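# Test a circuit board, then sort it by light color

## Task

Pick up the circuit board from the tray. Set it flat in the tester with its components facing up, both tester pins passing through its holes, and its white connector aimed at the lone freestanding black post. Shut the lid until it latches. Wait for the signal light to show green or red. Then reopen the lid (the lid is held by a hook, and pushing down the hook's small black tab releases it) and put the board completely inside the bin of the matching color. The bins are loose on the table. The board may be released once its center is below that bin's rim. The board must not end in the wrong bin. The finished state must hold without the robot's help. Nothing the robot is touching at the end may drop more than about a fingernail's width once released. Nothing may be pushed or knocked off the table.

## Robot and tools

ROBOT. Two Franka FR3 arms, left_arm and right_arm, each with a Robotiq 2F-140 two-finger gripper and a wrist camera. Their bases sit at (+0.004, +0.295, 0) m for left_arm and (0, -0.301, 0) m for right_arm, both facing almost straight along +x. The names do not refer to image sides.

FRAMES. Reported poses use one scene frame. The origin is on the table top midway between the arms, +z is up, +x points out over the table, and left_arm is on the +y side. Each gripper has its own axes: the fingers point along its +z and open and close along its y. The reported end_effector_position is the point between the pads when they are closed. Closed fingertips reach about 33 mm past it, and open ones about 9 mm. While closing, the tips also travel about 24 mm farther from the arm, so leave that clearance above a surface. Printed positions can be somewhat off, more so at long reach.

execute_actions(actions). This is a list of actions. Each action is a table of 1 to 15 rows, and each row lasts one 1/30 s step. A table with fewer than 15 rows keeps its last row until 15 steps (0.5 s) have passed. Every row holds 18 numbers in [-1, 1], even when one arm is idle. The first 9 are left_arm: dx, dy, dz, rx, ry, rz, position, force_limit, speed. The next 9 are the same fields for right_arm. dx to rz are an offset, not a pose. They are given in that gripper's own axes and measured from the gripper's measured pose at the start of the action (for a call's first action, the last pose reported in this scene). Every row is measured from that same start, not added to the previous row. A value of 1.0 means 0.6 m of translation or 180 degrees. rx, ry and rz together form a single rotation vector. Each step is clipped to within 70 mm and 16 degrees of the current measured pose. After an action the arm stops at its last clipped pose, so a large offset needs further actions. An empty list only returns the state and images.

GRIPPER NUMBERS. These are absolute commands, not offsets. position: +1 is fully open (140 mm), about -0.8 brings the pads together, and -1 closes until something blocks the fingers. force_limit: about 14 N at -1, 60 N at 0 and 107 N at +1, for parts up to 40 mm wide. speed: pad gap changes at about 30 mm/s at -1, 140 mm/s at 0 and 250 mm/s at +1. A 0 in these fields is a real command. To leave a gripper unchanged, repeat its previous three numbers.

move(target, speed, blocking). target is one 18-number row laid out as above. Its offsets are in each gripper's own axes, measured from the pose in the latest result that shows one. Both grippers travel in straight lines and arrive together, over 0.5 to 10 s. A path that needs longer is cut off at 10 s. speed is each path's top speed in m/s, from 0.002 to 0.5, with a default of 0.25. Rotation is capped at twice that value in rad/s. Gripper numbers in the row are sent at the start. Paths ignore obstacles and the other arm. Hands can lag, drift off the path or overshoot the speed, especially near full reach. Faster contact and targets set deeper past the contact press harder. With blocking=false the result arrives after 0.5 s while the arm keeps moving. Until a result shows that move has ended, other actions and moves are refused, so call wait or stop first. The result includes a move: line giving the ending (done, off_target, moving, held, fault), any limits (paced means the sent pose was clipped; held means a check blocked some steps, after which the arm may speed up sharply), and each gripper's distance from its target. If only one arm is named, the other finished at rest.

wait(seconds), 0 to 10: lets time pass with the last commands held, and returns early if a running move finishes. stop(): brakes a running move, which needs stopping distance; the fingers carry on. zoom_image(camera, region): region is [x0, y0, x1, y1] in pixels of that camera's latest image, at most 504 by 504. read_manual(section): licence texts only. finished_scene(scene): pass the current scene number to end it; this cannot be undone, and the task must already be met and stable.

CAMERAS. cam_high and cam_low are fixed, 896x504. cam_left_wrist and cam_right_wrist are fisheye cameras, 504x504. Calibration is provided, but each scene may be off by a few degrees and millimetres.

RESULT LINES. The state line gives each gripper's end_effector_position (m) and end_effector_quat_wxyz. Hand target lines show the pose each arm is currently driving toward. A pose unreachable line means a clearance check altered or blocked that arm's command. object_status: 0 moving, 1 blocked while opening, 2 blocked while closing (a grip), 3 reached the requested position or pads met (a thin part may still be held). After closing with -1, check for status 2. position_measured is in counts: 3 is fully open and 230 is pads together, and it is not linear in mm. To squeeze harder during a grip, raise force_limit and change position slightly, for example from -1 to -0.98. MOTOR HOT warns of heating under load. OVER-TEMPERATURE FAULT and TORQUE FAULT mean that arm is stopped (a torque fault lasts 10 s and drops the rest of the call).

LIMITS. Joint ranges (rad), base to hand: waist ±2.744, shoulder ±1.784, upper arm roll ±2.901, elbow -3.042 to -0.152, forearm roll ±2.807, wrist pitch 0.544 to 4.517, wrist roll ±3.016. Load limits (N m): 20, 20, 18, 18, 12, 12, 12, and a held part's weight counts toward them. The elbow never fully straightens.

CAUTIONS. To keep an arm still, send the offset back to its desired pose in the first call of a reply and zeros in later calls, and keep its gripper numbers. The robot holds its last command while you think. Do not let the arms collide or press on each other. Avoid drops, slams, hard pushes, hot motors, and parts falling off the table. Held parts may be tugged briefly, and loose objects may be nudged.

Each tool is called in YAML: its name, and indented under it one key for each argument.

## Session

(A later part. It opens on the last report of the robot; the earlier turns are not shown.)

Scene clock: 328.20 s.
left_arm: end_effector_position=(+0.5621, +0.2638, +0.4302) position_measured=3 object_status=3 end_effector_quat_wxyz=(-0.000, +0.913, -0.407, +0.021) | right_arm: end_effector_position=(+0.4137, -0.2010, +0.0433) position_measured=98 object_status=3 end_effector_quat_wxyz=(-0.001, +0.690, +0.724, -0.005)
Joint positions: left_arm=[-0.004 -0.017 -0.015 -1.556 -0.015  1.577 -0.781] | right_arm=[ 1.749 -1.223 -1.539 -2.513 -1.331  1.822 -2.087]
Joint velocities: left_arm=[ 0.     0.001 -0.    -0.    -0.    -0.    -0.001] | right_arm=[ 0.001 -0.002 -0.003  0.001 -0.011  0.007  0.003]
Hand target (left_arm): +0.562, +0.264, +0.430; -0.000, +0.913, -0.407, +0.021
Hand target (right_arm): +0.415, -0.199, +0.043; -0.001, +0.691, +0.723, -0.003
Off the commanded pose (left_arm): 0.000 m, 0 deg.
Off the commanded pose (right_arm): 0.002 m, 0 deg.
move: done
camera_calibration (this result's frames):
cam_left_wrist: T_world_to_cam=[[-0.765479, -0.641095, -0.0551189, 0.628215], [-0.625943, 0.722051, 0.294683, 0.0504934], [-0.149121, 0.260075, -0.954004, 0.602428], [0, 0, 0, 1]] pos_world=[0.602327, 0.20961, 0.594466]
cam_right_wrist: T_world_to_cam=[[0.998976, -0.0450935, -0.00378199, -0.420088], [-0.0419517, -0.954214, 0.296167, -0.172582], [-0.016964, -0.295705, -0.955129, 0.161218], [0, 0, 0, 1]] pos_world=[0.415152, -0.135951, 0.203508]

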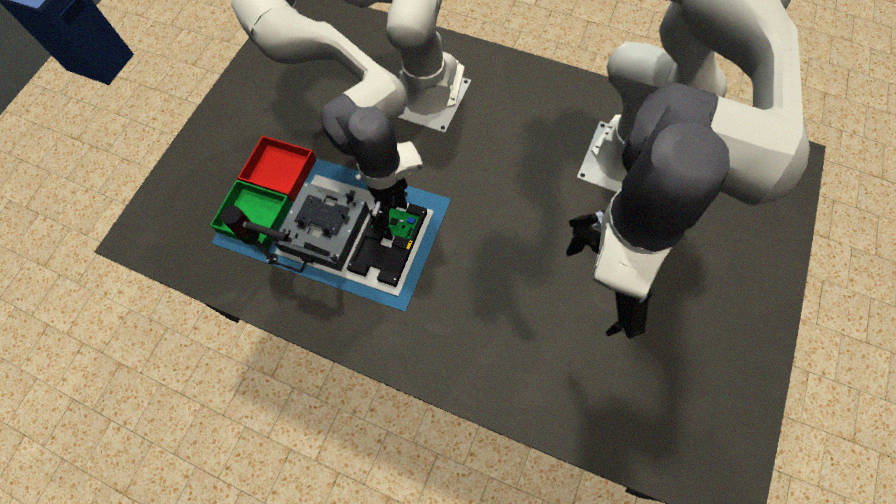

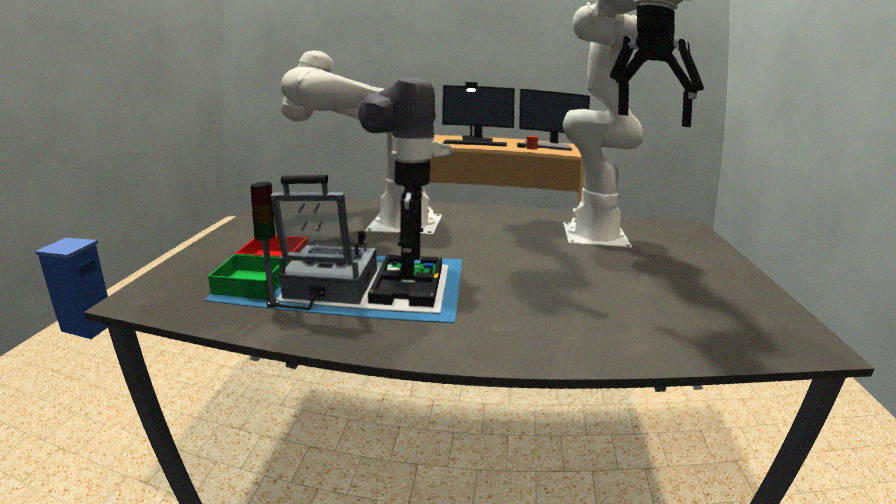

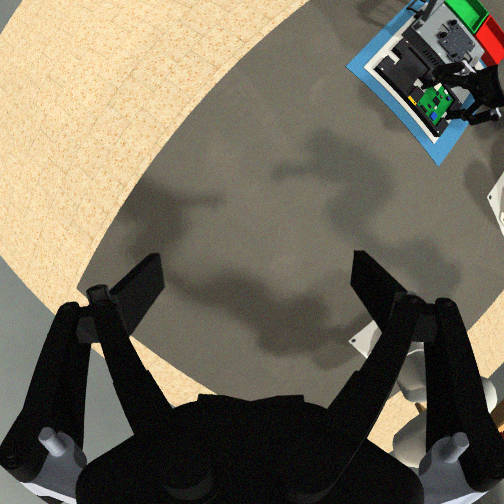

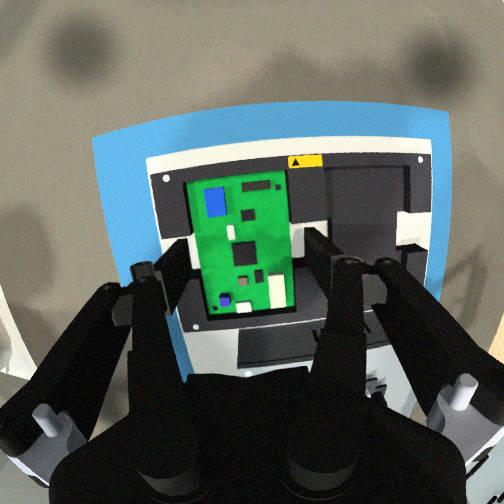

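move:
  target: [0,0,0,0,0,0,1,0,0, 0.006,0.002,0.010,0,0,0,0.245,0,0]
  speed: 0.02

zoom_image:
  camera: "cam_low"
  region: [360, 210, 460, 300]

Scene clock: 337.67 s.
left_arm: end_effector_position=(+0.5621, +0.2638, +0.4302) position_measured=3 object_status=3 end_effector_quat_wxyz=(-0.000, +0.913, -0.407, +0.021) | right_arm: end_effector_position=(+0.4133, -0.1991, +0.0374) position_measured=98 object_status=3 end_effector_quat_wxyz=(-0.000, +0.688, +0.726, -0.008)
Joint positions: left_arm=[-0.004 -0.017 -0.015 -1.556 -0.015  1.577 -0.781] | right_arm=[ 1.765 -1.223 -1.555 -2.509 -1.342  1.825 -2.083]
Joint velocities: left_arm=[ 0.001  0.001  0.002  0.    -0.     0.     0.001] | right_arm=[ 0.004 -0.001 -0.002  0.    -0.004  0.     0.005]
Hand target (left_arm): +0.562, +0.264, +0.430; -0.000, +0.913, -0.407, +0.021
Hand target (right_arm): +0.415, -0.197, +0.037; -0.001, +0.690, +0.724, -0.005
Off the commanded pose (left_arm): 0.000 m, 0 deg.
Off the commanded pose (right_arm): 0.002 m, 0 deg.
move: done
camera_calibration (this result's frames):
cam_left_wrist: T_world_to_cam=[[-0.76548, -0.641095, -0.0551188, 0.628215], [-0.625942, 0.722051, 0.294683, 0.0504932], [-0.149121, 0.260075, -0.954004, 0.602428], [0, 0, 0, 1]] pos_world=[0.602327, 0.20961, 0.594466]
cam_right_wrist: T_world_to_cam=[[0.99919, -0.039701, -0.00650979, -0.418554], [-0.0359118, -0.9531, 0.300517, -0.171396], [-0.0181353, -0.30004, -0.953754, 0.155745], [0, 0, 0, 1]] pos_world=[0.414884, -0.133245, 0.197325]

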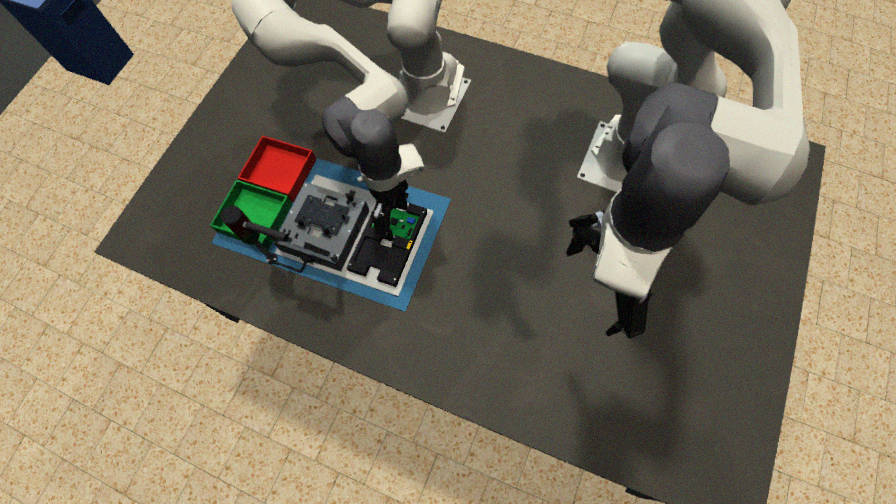

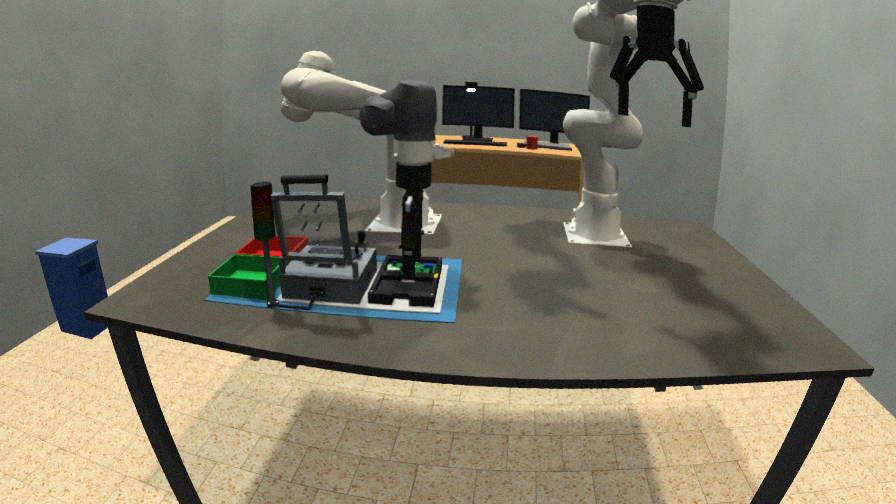

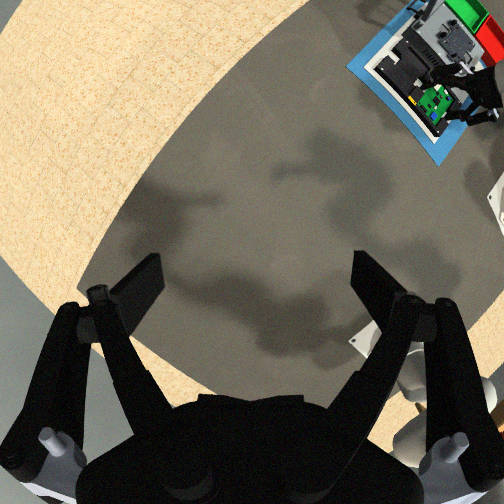

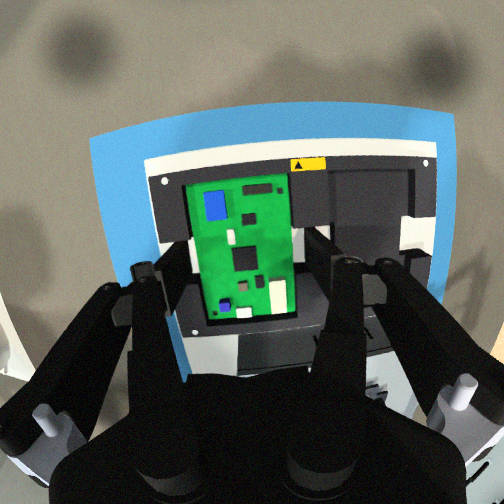

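Region (360, 210, 460, 300) of cam_low's 896x504 image, scaled by 5.040, with more detail than that image has; it fills the top 454 rows of this view, and the rest is white.

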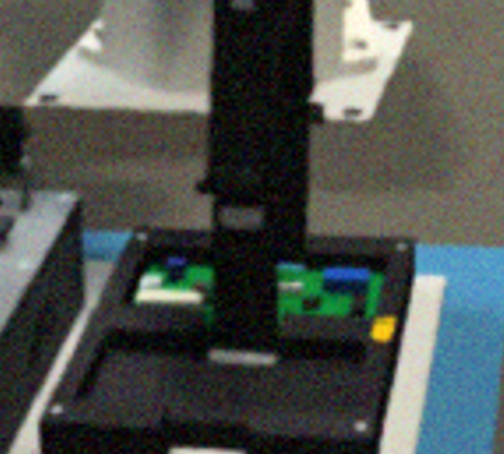

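execute_actions:
  actions:
    - [[0,0,0,0,0,0,1,0,0, 0,0,0,0,0,0,-1,0,-0.6]]
    - [[0,0,0,0,0,0,1,0,0, 0,0,0,0,0,0,-1,0,-0.6]]

zoom_image:
  camera: "cam_right_wrist"
  region: [120, 120, 380, 320]

Scene clock: 344.87 s.
left_arm: end_effector_position=(+0.5621, +0.2638, +0.4302) position_measured=3 object_status=3 end_effector_quat_wxyz=(-0.000, +0.913, -0.407, +0.021) | right_arm: end_effector_position=(+0.4119, -0.1989, +0.0374) position_measured=126 object_status=2 end_effector_quat_wxyz=(-0.001, +0.688, +0.726, -0.009)
Joint positions: left_arm=[-0.004 -0.017 -0.015 -1.556 -0.015  1.577 -0.781] | right_arm=[ 1.765 -1.223 -1.554 -2.511 -1.34   1.823 -2.083]
Joint velocities: left_arm=[-0.     0.001  0.002 -0.001  0.001 -0.     0.001] | right_arm=[-0.001  0.     0.001 -0.001  0.001 -0.001 -0.002]
Hand target (left_arm): +0.562, +0.264, +0.430; -0.000, +0.913, -0.407, +0.021
Hand target (right_arm): +0.412, -0.199, +0.037; -0.001, +0.688, +0.726, -0.009
Off the commanded pose (left_arm): 0.000 m, 0 deg.
Off the commanded pose (right_arm): 0.000 m, 0 deg.
camera_calibration (this result's frames):
cam_left_wrist: T_world_to_cam=[[-0.765479, -0.641095, -0.0551188, 0.628215], [-0.625943, 0.722051, 0.294683, 0.0504934], [-0.149121, 0.260075, -0.954004, 0.602429], [0, 0, 0, 1]] pos_world=[0.602327, 0.20961, 0.594466]
cam_right_wrist: T_world_to_cam=[[0.999208, -0.0387587, -0.00906005, -0.416853], [-0.0342217, -0.952776, 0.301738, -0.171981], [-0.0203272, -0.301189, -0.953348, 0.156419], [0, 0, 0, 1]] pos_world=[0.413817, -0.132904, 0.197238]

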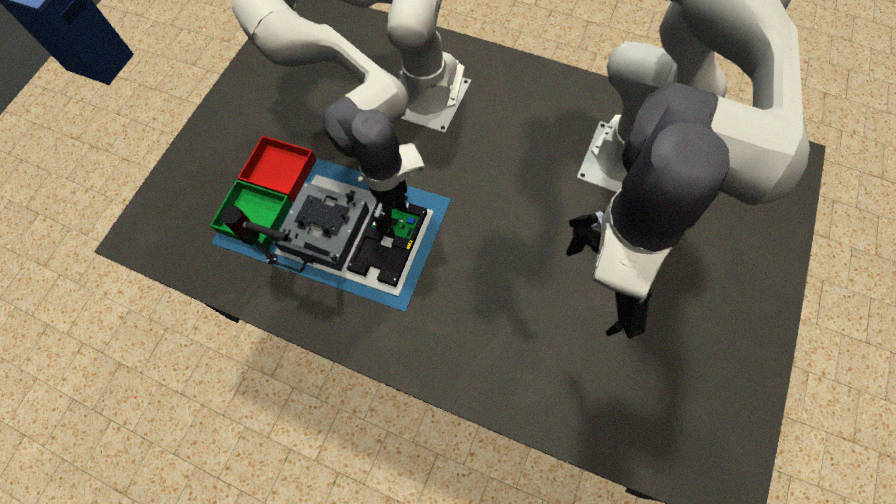

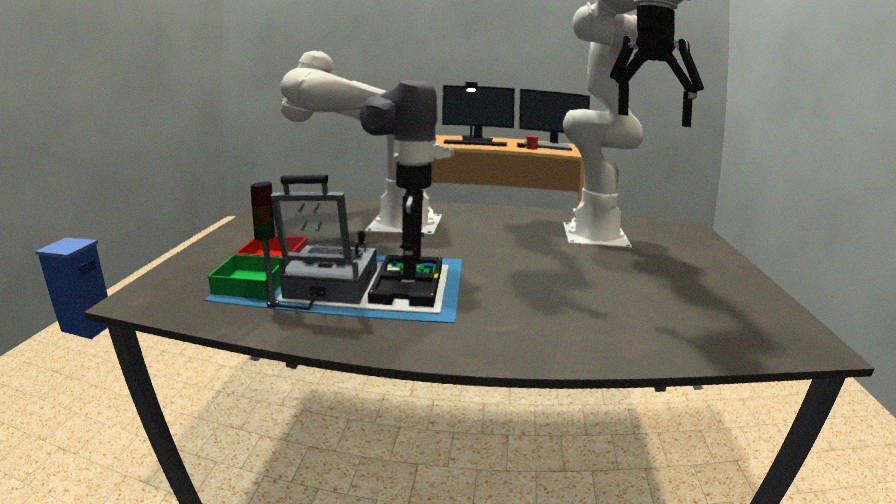

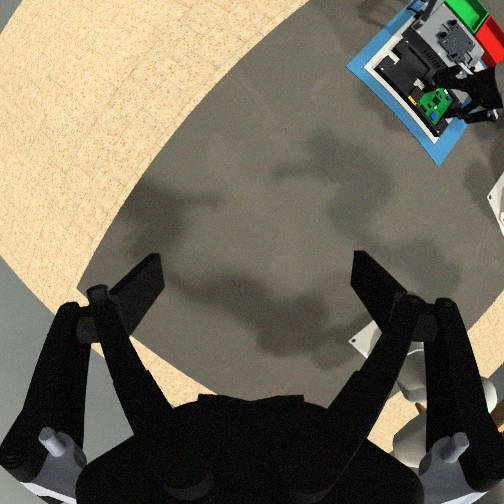

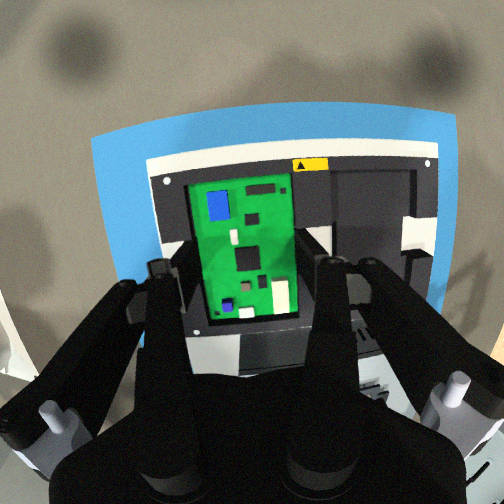

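Region (120, 120, 380, 320) of cam_right_wrist's 504x504 image, scaled by 1.938, with more detail than that image has; it fills the top 388 rows of this view, and the rest is white.

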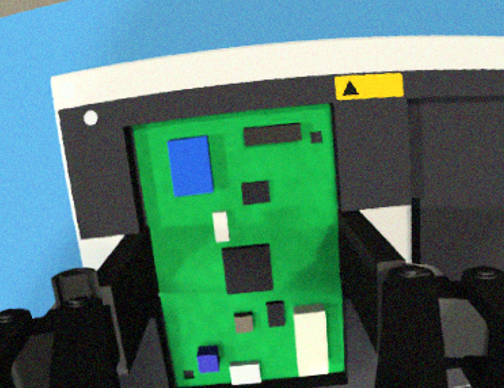

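move:
  target: [0,0,0,0,0,0,1,0,0, 0,0,-0.25,0,0,0,-1,0,-0.6]
  speed: 0.12

Scene clock: 368.27 s.
left_arm: end_effector_position=(+0.5621, +0.2638, +0.4302) position_measured=3 object_status=3 end_effector_quat_wxyz=(-0.000, +0.913, -0.407, +0.021) | right_arm: end_effector_position=(+0.4179, -0.1980, +0.1853) position_measured=126 object_status=2 end_effector_quat_wxyz=(+0.001, +0.691, +0.722, -0.009)
Joint positions: left_arm=[-0.004 -0.017 -0.015 -1.556 -0.015  1.577 -0.781] | right_arm=[ 1.72  -1.173 -1.196 -2.39  -1.032  1.606 -2.148]
Joint velocities: left_arm=[-0.001 -0.001 -0.001  0.    -0.001  0.     0.   ] | right_arm=[ 0.     0.    -0.     0.001  0.002 -0.013 -0.009]
Hand target (left_arm): +0.562, +0.264, +0.430; -0.000, +0.913, -0.407, +0.021
Hand target (right_arm): +0.417, -0.200, +0.186; +0.002, +0.689, +0.724, -0.011
Off the commanded pose (left_arm): 0.000 m, 0 deg.
Off the commanded pose (right_arm): 0.004 m, 1 deg.
move: off_target (right_arm)
camera_calibration (this result's frames):
cam_left_wrist: T_world_to_cam=[[-0.765479, -0.641095, -0.0551189, 0.628215], [-0.625943, 0.722051, 0.294683, 0.0504935], [-0.149121, 0.260075, -0.954004, 0.602428], [0, 0, 0, 1]] pos_world=[0.602327, 0.20961, 0.594466]
cam_right_wrist: T_world_to_cam=[[0.998778, -0.0491799, -0.00488256, -0.424104], [-0.0453807, -0.951752, 0.303493, -0.210964], [-0.0195727, -0.3029, -0.952821, 0.297066], [0, 0, 0, 1]] pos_world=[0.419827, -0.131662, 0.345006]

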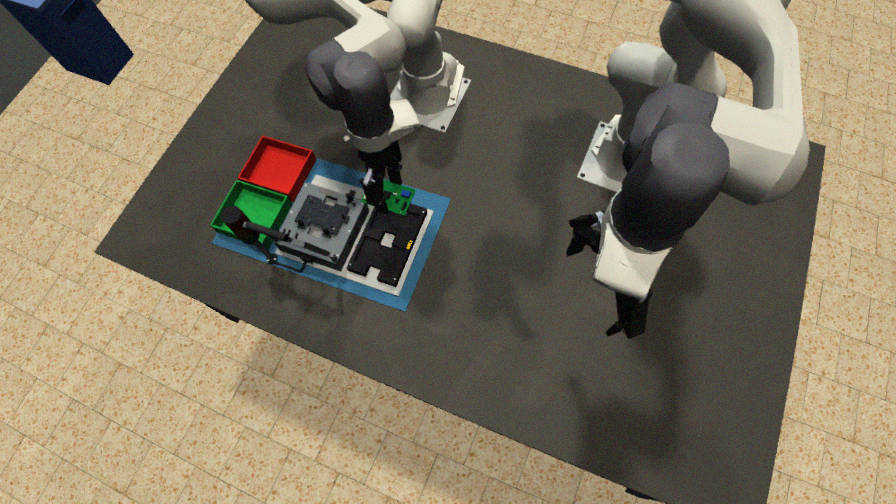

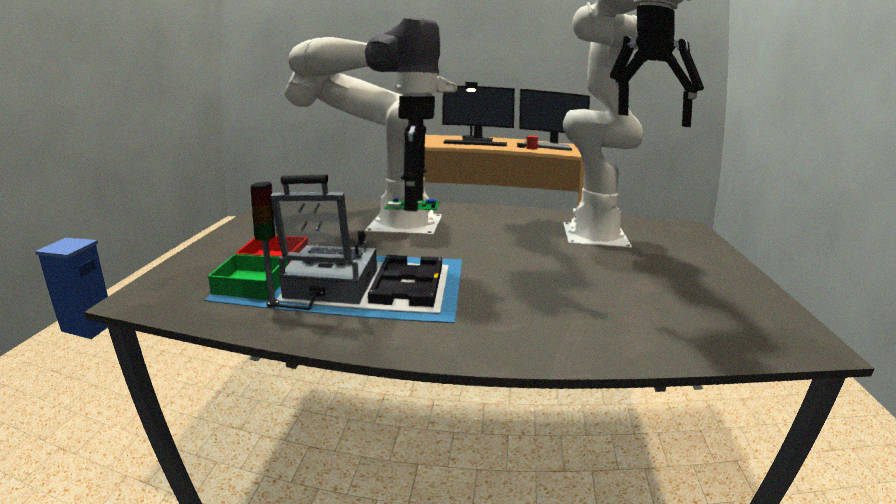

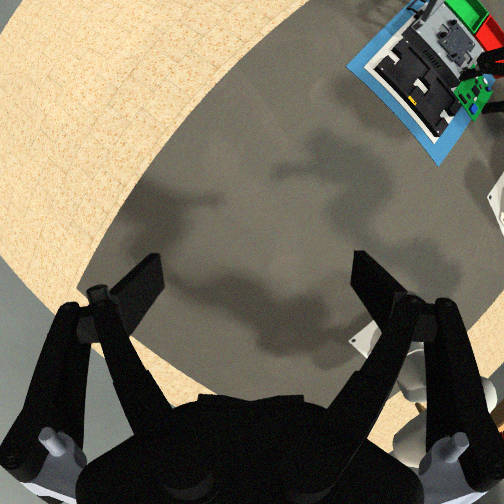

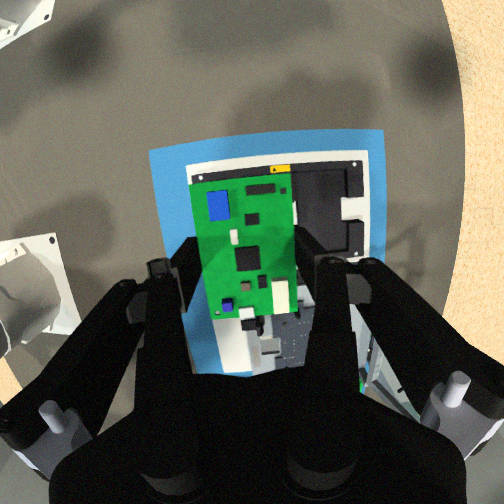

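move:
  target: [0,0,0,0,0,0,1,0,0, -0.2855,0.0928,0,0,0,0.95,-1,0,-0.6]
  speed: 0.4

Scene clock: 380.73 s.
left_arm: end_effector_position=(+0.5621, +0.2638, +0.4302) position_measured=3 object_status=3 end_effector_quat_wxyz=(-0.000, +0.913, -0.407, +0.021) | right_arm: end_effector_position=(+0.4748, -0.3754, +0.1932) position_measured=126 object_status=2 end_effector_quat_wxyz=(+0.008, +0.775, -0.632, +0.001)
Joint positions: left_arm=[-0.004 -0.017 -0.015 -1.556 -0.015  1.577 -0.781] | right_arm=[ 0.791 -0.267 -0.909 -2.318 -0.265  2.127 -0.15 ]
Joint velocities: left_arm=[ 0.001 -0.     0.    -0.    -0.001  0.    -0.   ] | right_arm=[-0.    -0.    -0.002 -0.    -0.001  0.002  0.03 ]
Hand target (left_arm): +0.562, +0.264, +0.430; -0.000, +0.913, -0.407, +0.021
Hand target (right_arm): +0.476, -0.375, +0.193; +0.007, +0.771, -0.637, +0.002
Off the commanded pose (left_arm): 0.000 m, 0 deg.
Off the commanded pose (right_arm): 0.012 m, 0 deg.
move: off_target (right_arm)
camera_calibration (this result's frames):
cam_left_wrist: T_world_to_cam=[[-0.765479, -0.641095, -0.0551188, 0.628215], [-0.625943, 0.722051, 0.294683, 0.0504934], [-0.149121, 0.260075, -0.954004, 0.602428], [0, 0, 0, 1]] pos_world=[0.602327, 0.209611, 0.594466]
cam_right_wrist: T_world_to_cam=[[-0.993953, -0.108717, 0.0154012, 0.430165], [-0.100225, 0.955577, 0.277176, 0.367524], [-0.044851, 0.273957, -0.960696, 0.482032], [0, 0, 0, 1]] pos_world=[0.486019, -0.436487, 0.354592]

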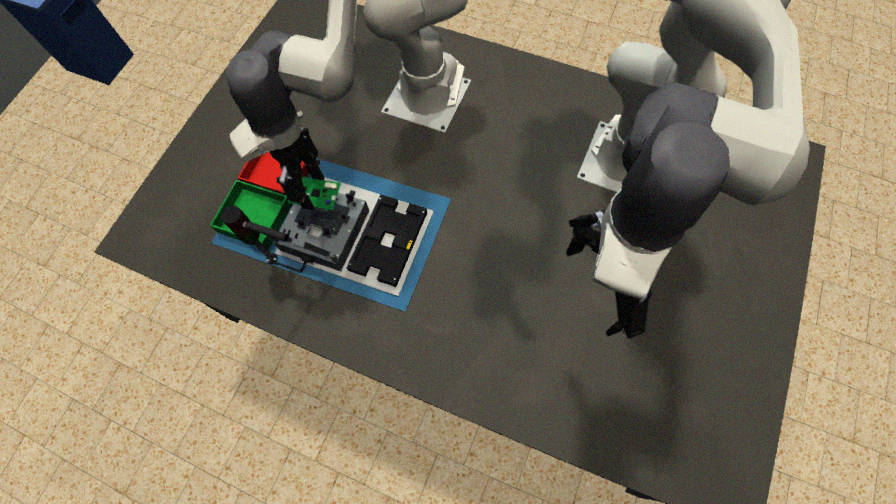

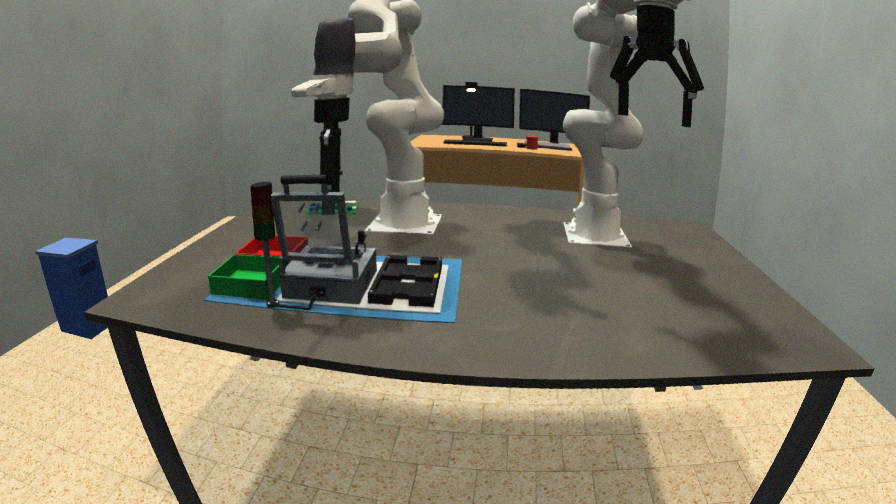

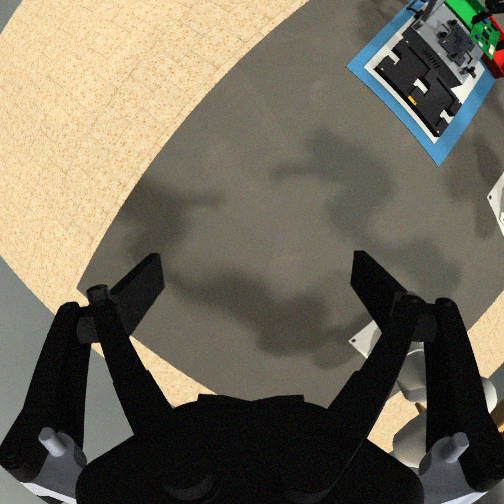

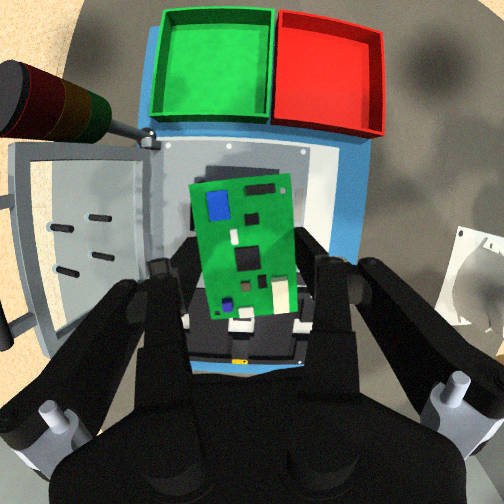

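move:
  target: [0,0,0,0,0,0,1,0,0, -0.013,-0.0143,0.1133,0.0081,-0.0072,0.0472,-1,0,-0.6]
  speed: 0.15

zoom_image:
  camera: "cam_high"
  region: [260, 150, 390, 270]

zoom_image:
  camera: "cam_low"
  region: [270, 190, 390, 290]

Scene clock: 403.43 s.
left_arm: end_effector_position=(+0.5621, +0.2638, +0.4302) position_measured=3 object_status=3 end_effector_quat_wxyz=(-0.000, +0.913, -0.407, +0.021) | right_arm: end_effector_position=(+0.4790, -0.3665, +0.1262) position_measured=126 object_status=2 end_effector_quat_wxyz=(-0.007, +0.727, -0.686, -0.001)
Joint positions: left_arm=[-0.004 -0.017 -0.015 -1.556 -0.015  1.577 -0.781] | right_arm=[ 0.815 -0.116 -0.962 -2.411 -0.116  2.348 -0.113]
Joint velocities: left_arm=[ 0.001 -0.     0.001 -0.     0.001 -0.    -0.001] | right_arm=[ 0.001  0.002 -0.     0.     0.006  0.012 -0.001]
Hand target (left_arm): +0.562, +0.264, +0.430; -0.000, +0.913, -0.407, +0.021
Hand target (right_arm): +0.481, -0.367, +0.126; -0.009, +0.726, -0.688, +0.001
Off the commanded pose (left_arm): 0.000 m, 0 deg.
Off the commanded pose (right_arm): 0.002 m, 0 deg.
move: done
camera_calibration (this result's frames):
cam_left_wrist: T_world_to_cam=[[-0.765479, -0.641095, -0.0551187, 0.628215], [-0.625943, 0.722051, 0.294683, 0.0504933], [-0.149121, 0.260075, -0.954004, 0.602428], [0, 0, 0, 1]] pos_world=[0.602327, 0.20961, 0.594466]
cam_right_wrist: T_world_to_cam=[[-0.999368, 0.0353588, -0.00364701, 0.49421], [0.0326298, 0.95323, 0.30048, 0.31051], [0.0141011, 0.300172, -0.953781, 0.395939], [0, 0, 0, 1]] pos_world=[0.478183, -0.432312, 0.28614]

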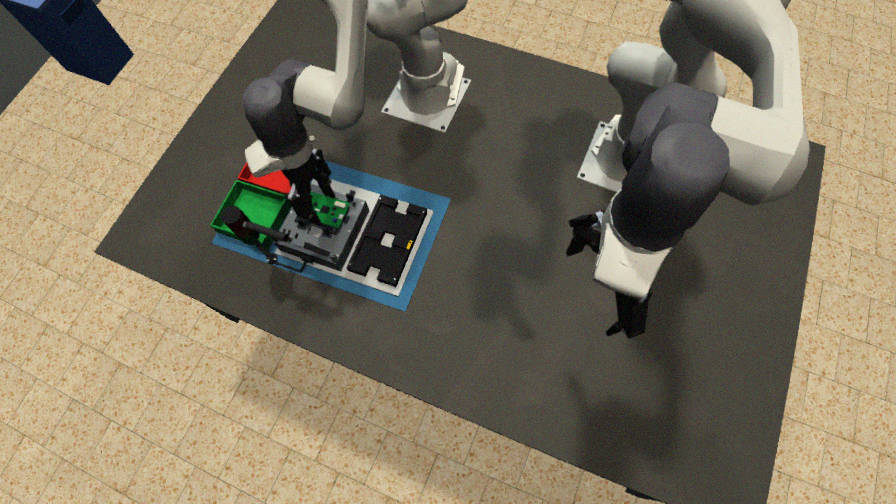

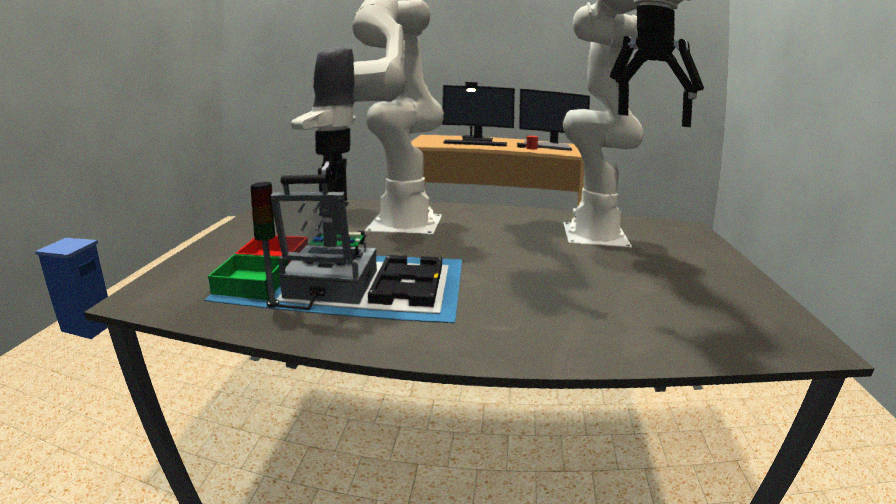

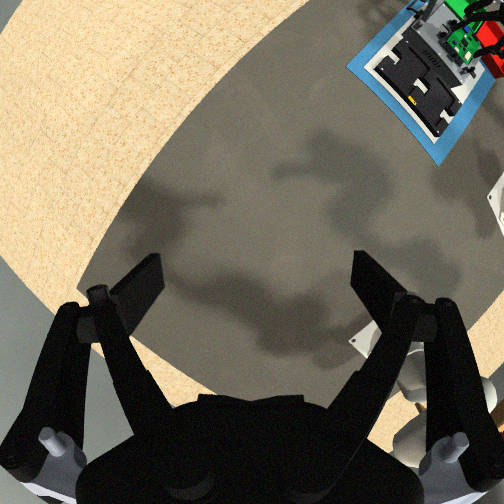

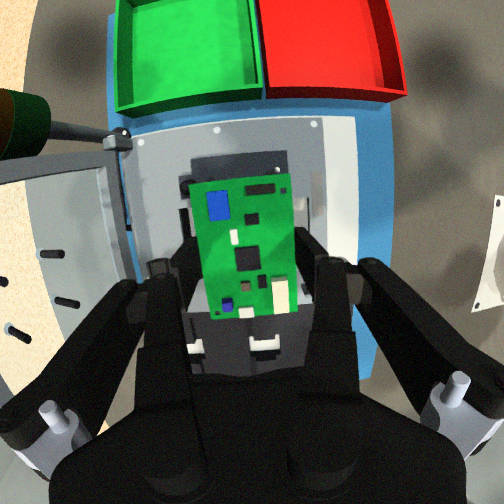

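Region (260, 150, 390, 270) of cam_high's 896x504 image, scaled by 3.877, with more detail than that image has; it fills the top 465 rows of this view, and the rest is white.

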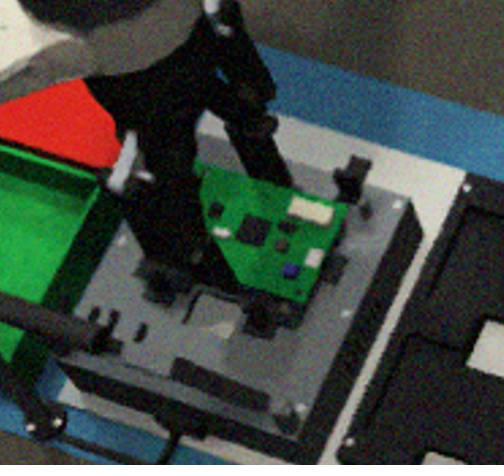

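Region (270, 190, 390, 290) of cam_low's 896x504 image, scaled by 4.200, with more detail than that image has.

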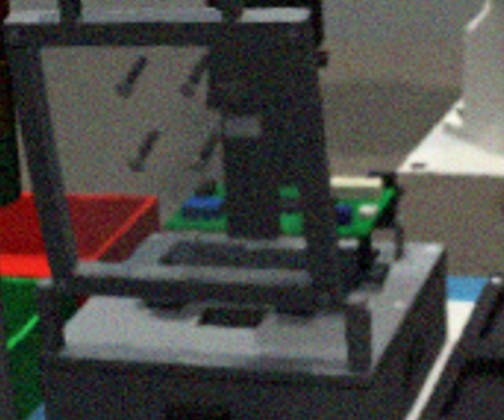

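zoom_image:
  camera: "cam_right_wrist"
  region: [150, 130, 350, 330]

Region (150, 130, 350, 330) of cam_right_wrist's 504x504 image, scaled by 2.520, with more detail than that image has.

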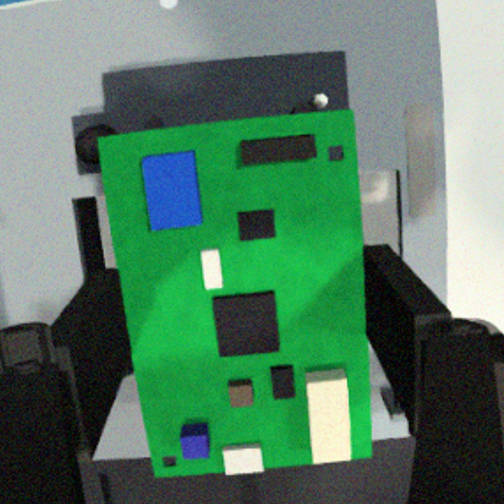

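move:
  target: [0,0,0,0,0,0,1,0,0, 0.0235,-0.002,0.022,0,0,0,-1,0,-0.6]
  speed: 0.04

zoom_image:
  camera: "cam_right_wrist"
  region: [150, 130, 350, 330]

Scene clock: 443.50 s.
left_arm: end_effector_position=(+0.5621, +0.2638, +0.4302) position_measured=3 object_status=3 end_effector_quat_wxyz=(-0.000, +0.913, -0.407, +0.021) | right_arm: end_effector_position=(+0.4790, -0.3802, +0.1132) position_measured=126 object_status=2 end_effector_quat_wxyz=(-0.005, +0.722, -0.692, -0.002)
Joint positions: left_arm=[-0.004 -0.017 -0.015 -1.556 -0.015  1.577 -0.781] | right_arm=[ 0.815 -0.062 -0.991 -2.411 -0.06   2.378 -0.166]
Joint velocities: left_arm=[-0.001  0.    -0.    -0.     0.001 -0.001  0.   ] | right_arm=[ 0.     0.004 -0.001  0.001  0.018  0.009 -0.05 ]
Hand target (left_arm): +0.562, +0.264, +0.430; -0.000, +0.913, -0.407, +0.021
Hand target (right_arm): +0.481, -0.380, +0.113; -0.007, +0.727, -0.687, -0.001
Off the commanded pose (left_arm): 0.000 m, 0 deg.
Off the commanded pose (right_arm): 0.002 m, 1 deg.
move: done
camera_calibration (this result's frames):
cam_left_wrist: T_world_to_cam=[[-0.765479, -0.641095, -0.0551188, 0.628215], [-0.625943, 0.722051, 0.294683, 0.0504936], [-0.149121, 0.260075, -0.954004, 0.602429], [0, 0, 0, 1]] pos_world=[0.602327, 0.20961, 0.594466]
cam_right_wrist: T_world_to_cam=[[-0.998709, 0.0507719, 0.00136206, 0.499635], [0.0488558, 0.952997, 0.299015, 0.319783], [0.0138835, 0.298695, -0.954248, 0.38716], [0, 0, 0, 1]] pos_world=[0.477992, -0.445763, 0.273146]

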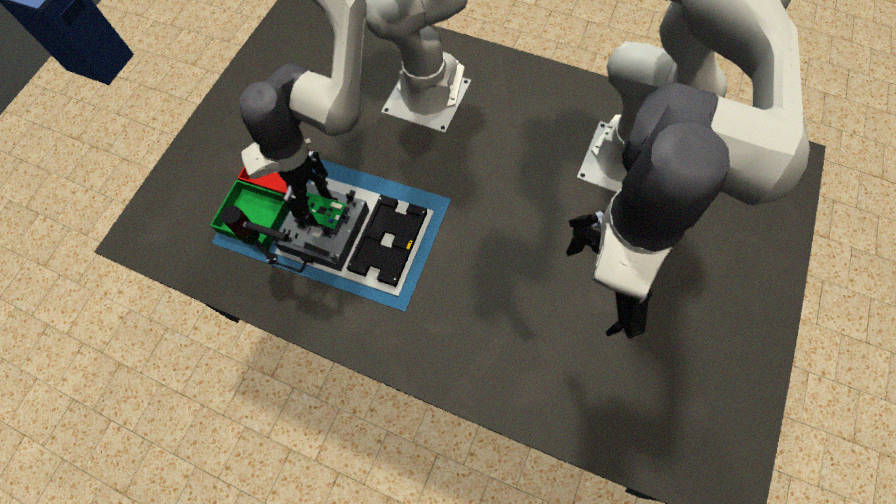

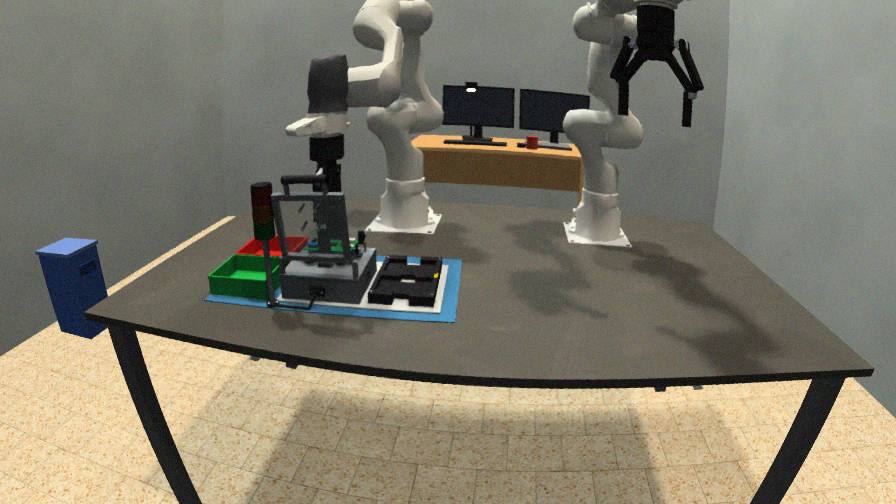

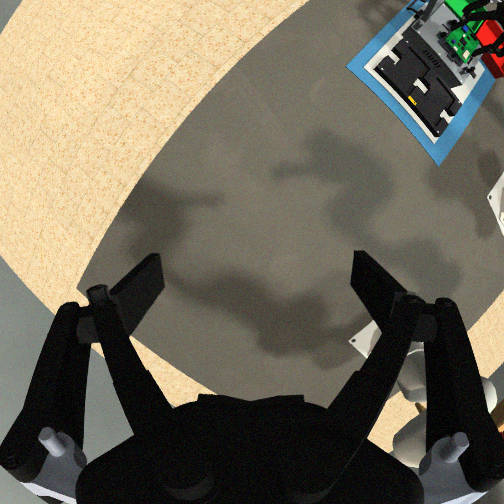

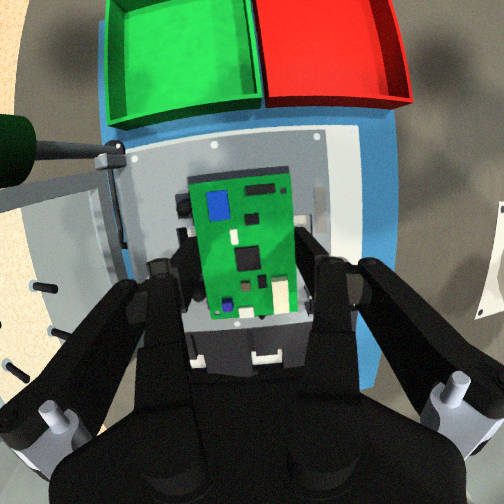

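Region (150, 130, 350, 330) of cam_right_wrist's 504x504 image, scaled by 2.520, with more detail than that image has.

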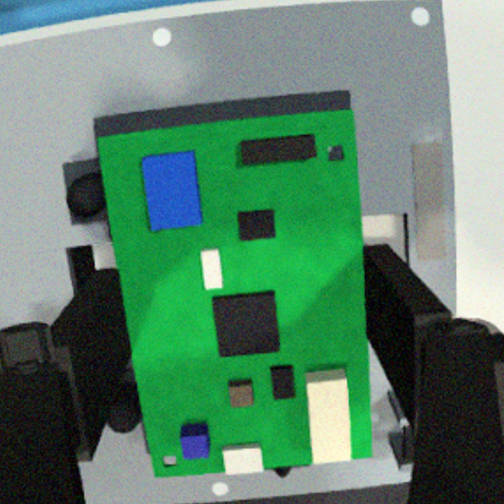

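move:
  target: [0,0,0,0,0,0,1,0,0, -0.002,-0.002,0.018,0.0,0,0.004,-1,0,-0.6]
  speed: 0.02

zoom_image:
  camera: "cam_right_wrist"
  region: [150, 130, 350, 330]

zoom_image:
  camera: "cam_low"
  region: [280, 210, 380, 290]

Scene clock: 454.47 s.
left_arm: end_effector_position=(+0.5621, +0.2638, +0.4302) position_measured=3 object_status=3 end_effector_quat_wxyz=(-0.000, +0.913, -0.407, +0.021) | right_arm: end_effector_position=(+0.4799, -0.3811, +0.1036) position_measured=126 object_status=2 end_effector_quat_wxyz=(-0.003, +0.717, -0.697, -0.002)
Joint positions: left_arm=[-0.004 -0.017 -0.015 -1.556 -0.015  1.577 -0.781] | right_arm=[ 0.815 -0.023 -0.992 -2.414 -0.018  2.402 -0.182]
Joint velocities: left_arm=[ 0.001  0.     0.    -0.001 -0.     0.001  0.001] | right_arm=[ 0.001  0.008 -0.    -0.001  0.013  0.007 -0.003]
Hand target (left_arm): +0.562, +0.264, +0.430; -0.000, +0.913, -0.407, +0.021
Hand target (right_arm): +0.480, -0.379, +0.103; -0.005, +0.717, -0.697, -0.002
Off the commanded pose (left_arm): 0.000 m, 0 deg.
Off the commanded pose (right_arm): 0.003 m, 0 deg.
move: done
camera_calibration (this result's frames):
cam_left_wrist: T_world_to_cam=[[-0.765479, -0.641095, -0.0551188, 0.628215], [-0.625943, 0.722051, 0.294683, 0.0504934], [-0.149121, 0.260075, -0.954004, 0.602429], [0, 0, 0, 1]] pos_world=[0.602327, 0.20961, 0.594466]
cam_right_wrist: T_world_to_cam=[[-0.997804, 0.0661713, 0.00293358, 0.50581], [0.0640703, 0.952994, 0.296138, 0.316521], [0.0168002, 0.295676, -0.955141, 0.375849], [0, 0, 0, 1]] pos_world=[0.478106, -0.446242, 0.263771]

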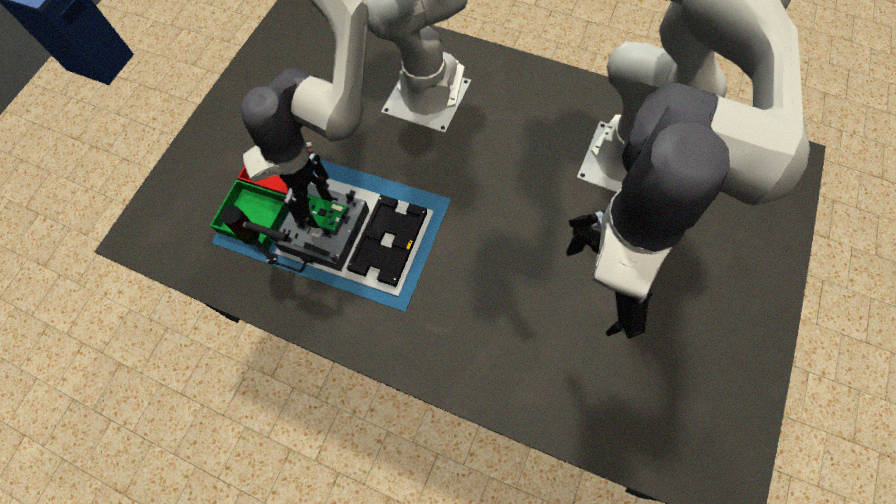

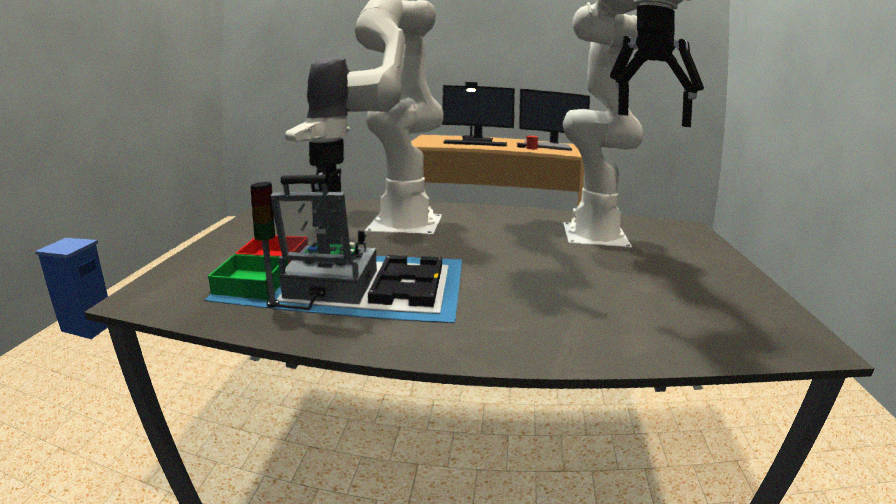

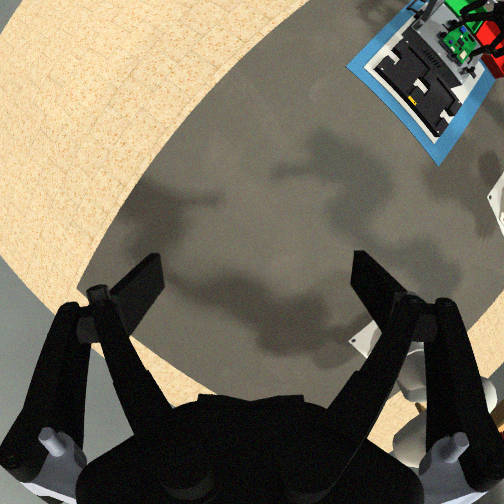

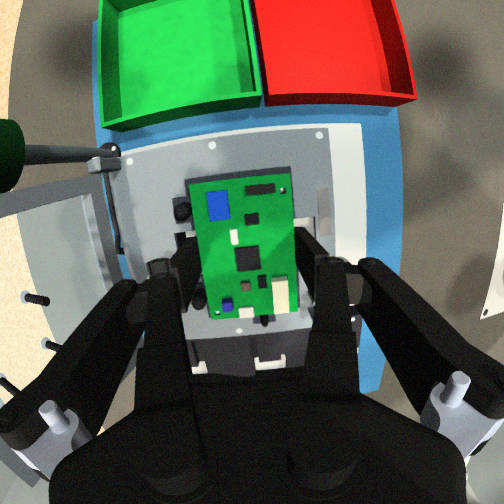

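Region (150, 130, 350, 330) of cam_right_wrist's 504x504 image, scaled by 2.520, with more detail than that image has.

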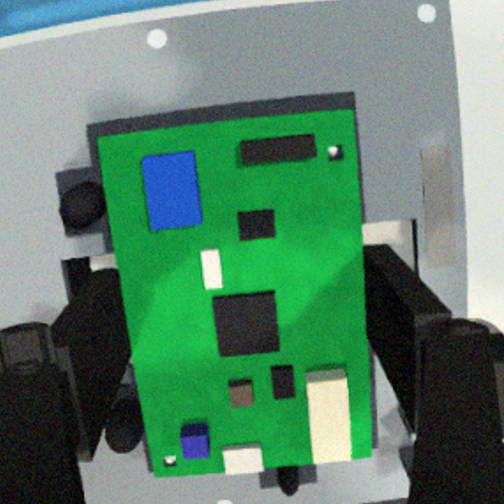

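Region (280, 210, 380, 290) of cam_low's 896x504 image, scaled by 5.040, with more detail than that image has; it fills the top 403 rows of this view, and the rest is white.

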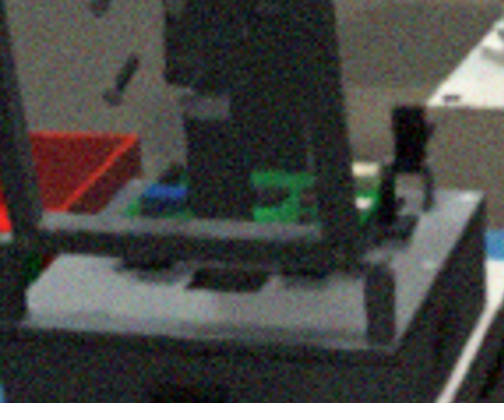

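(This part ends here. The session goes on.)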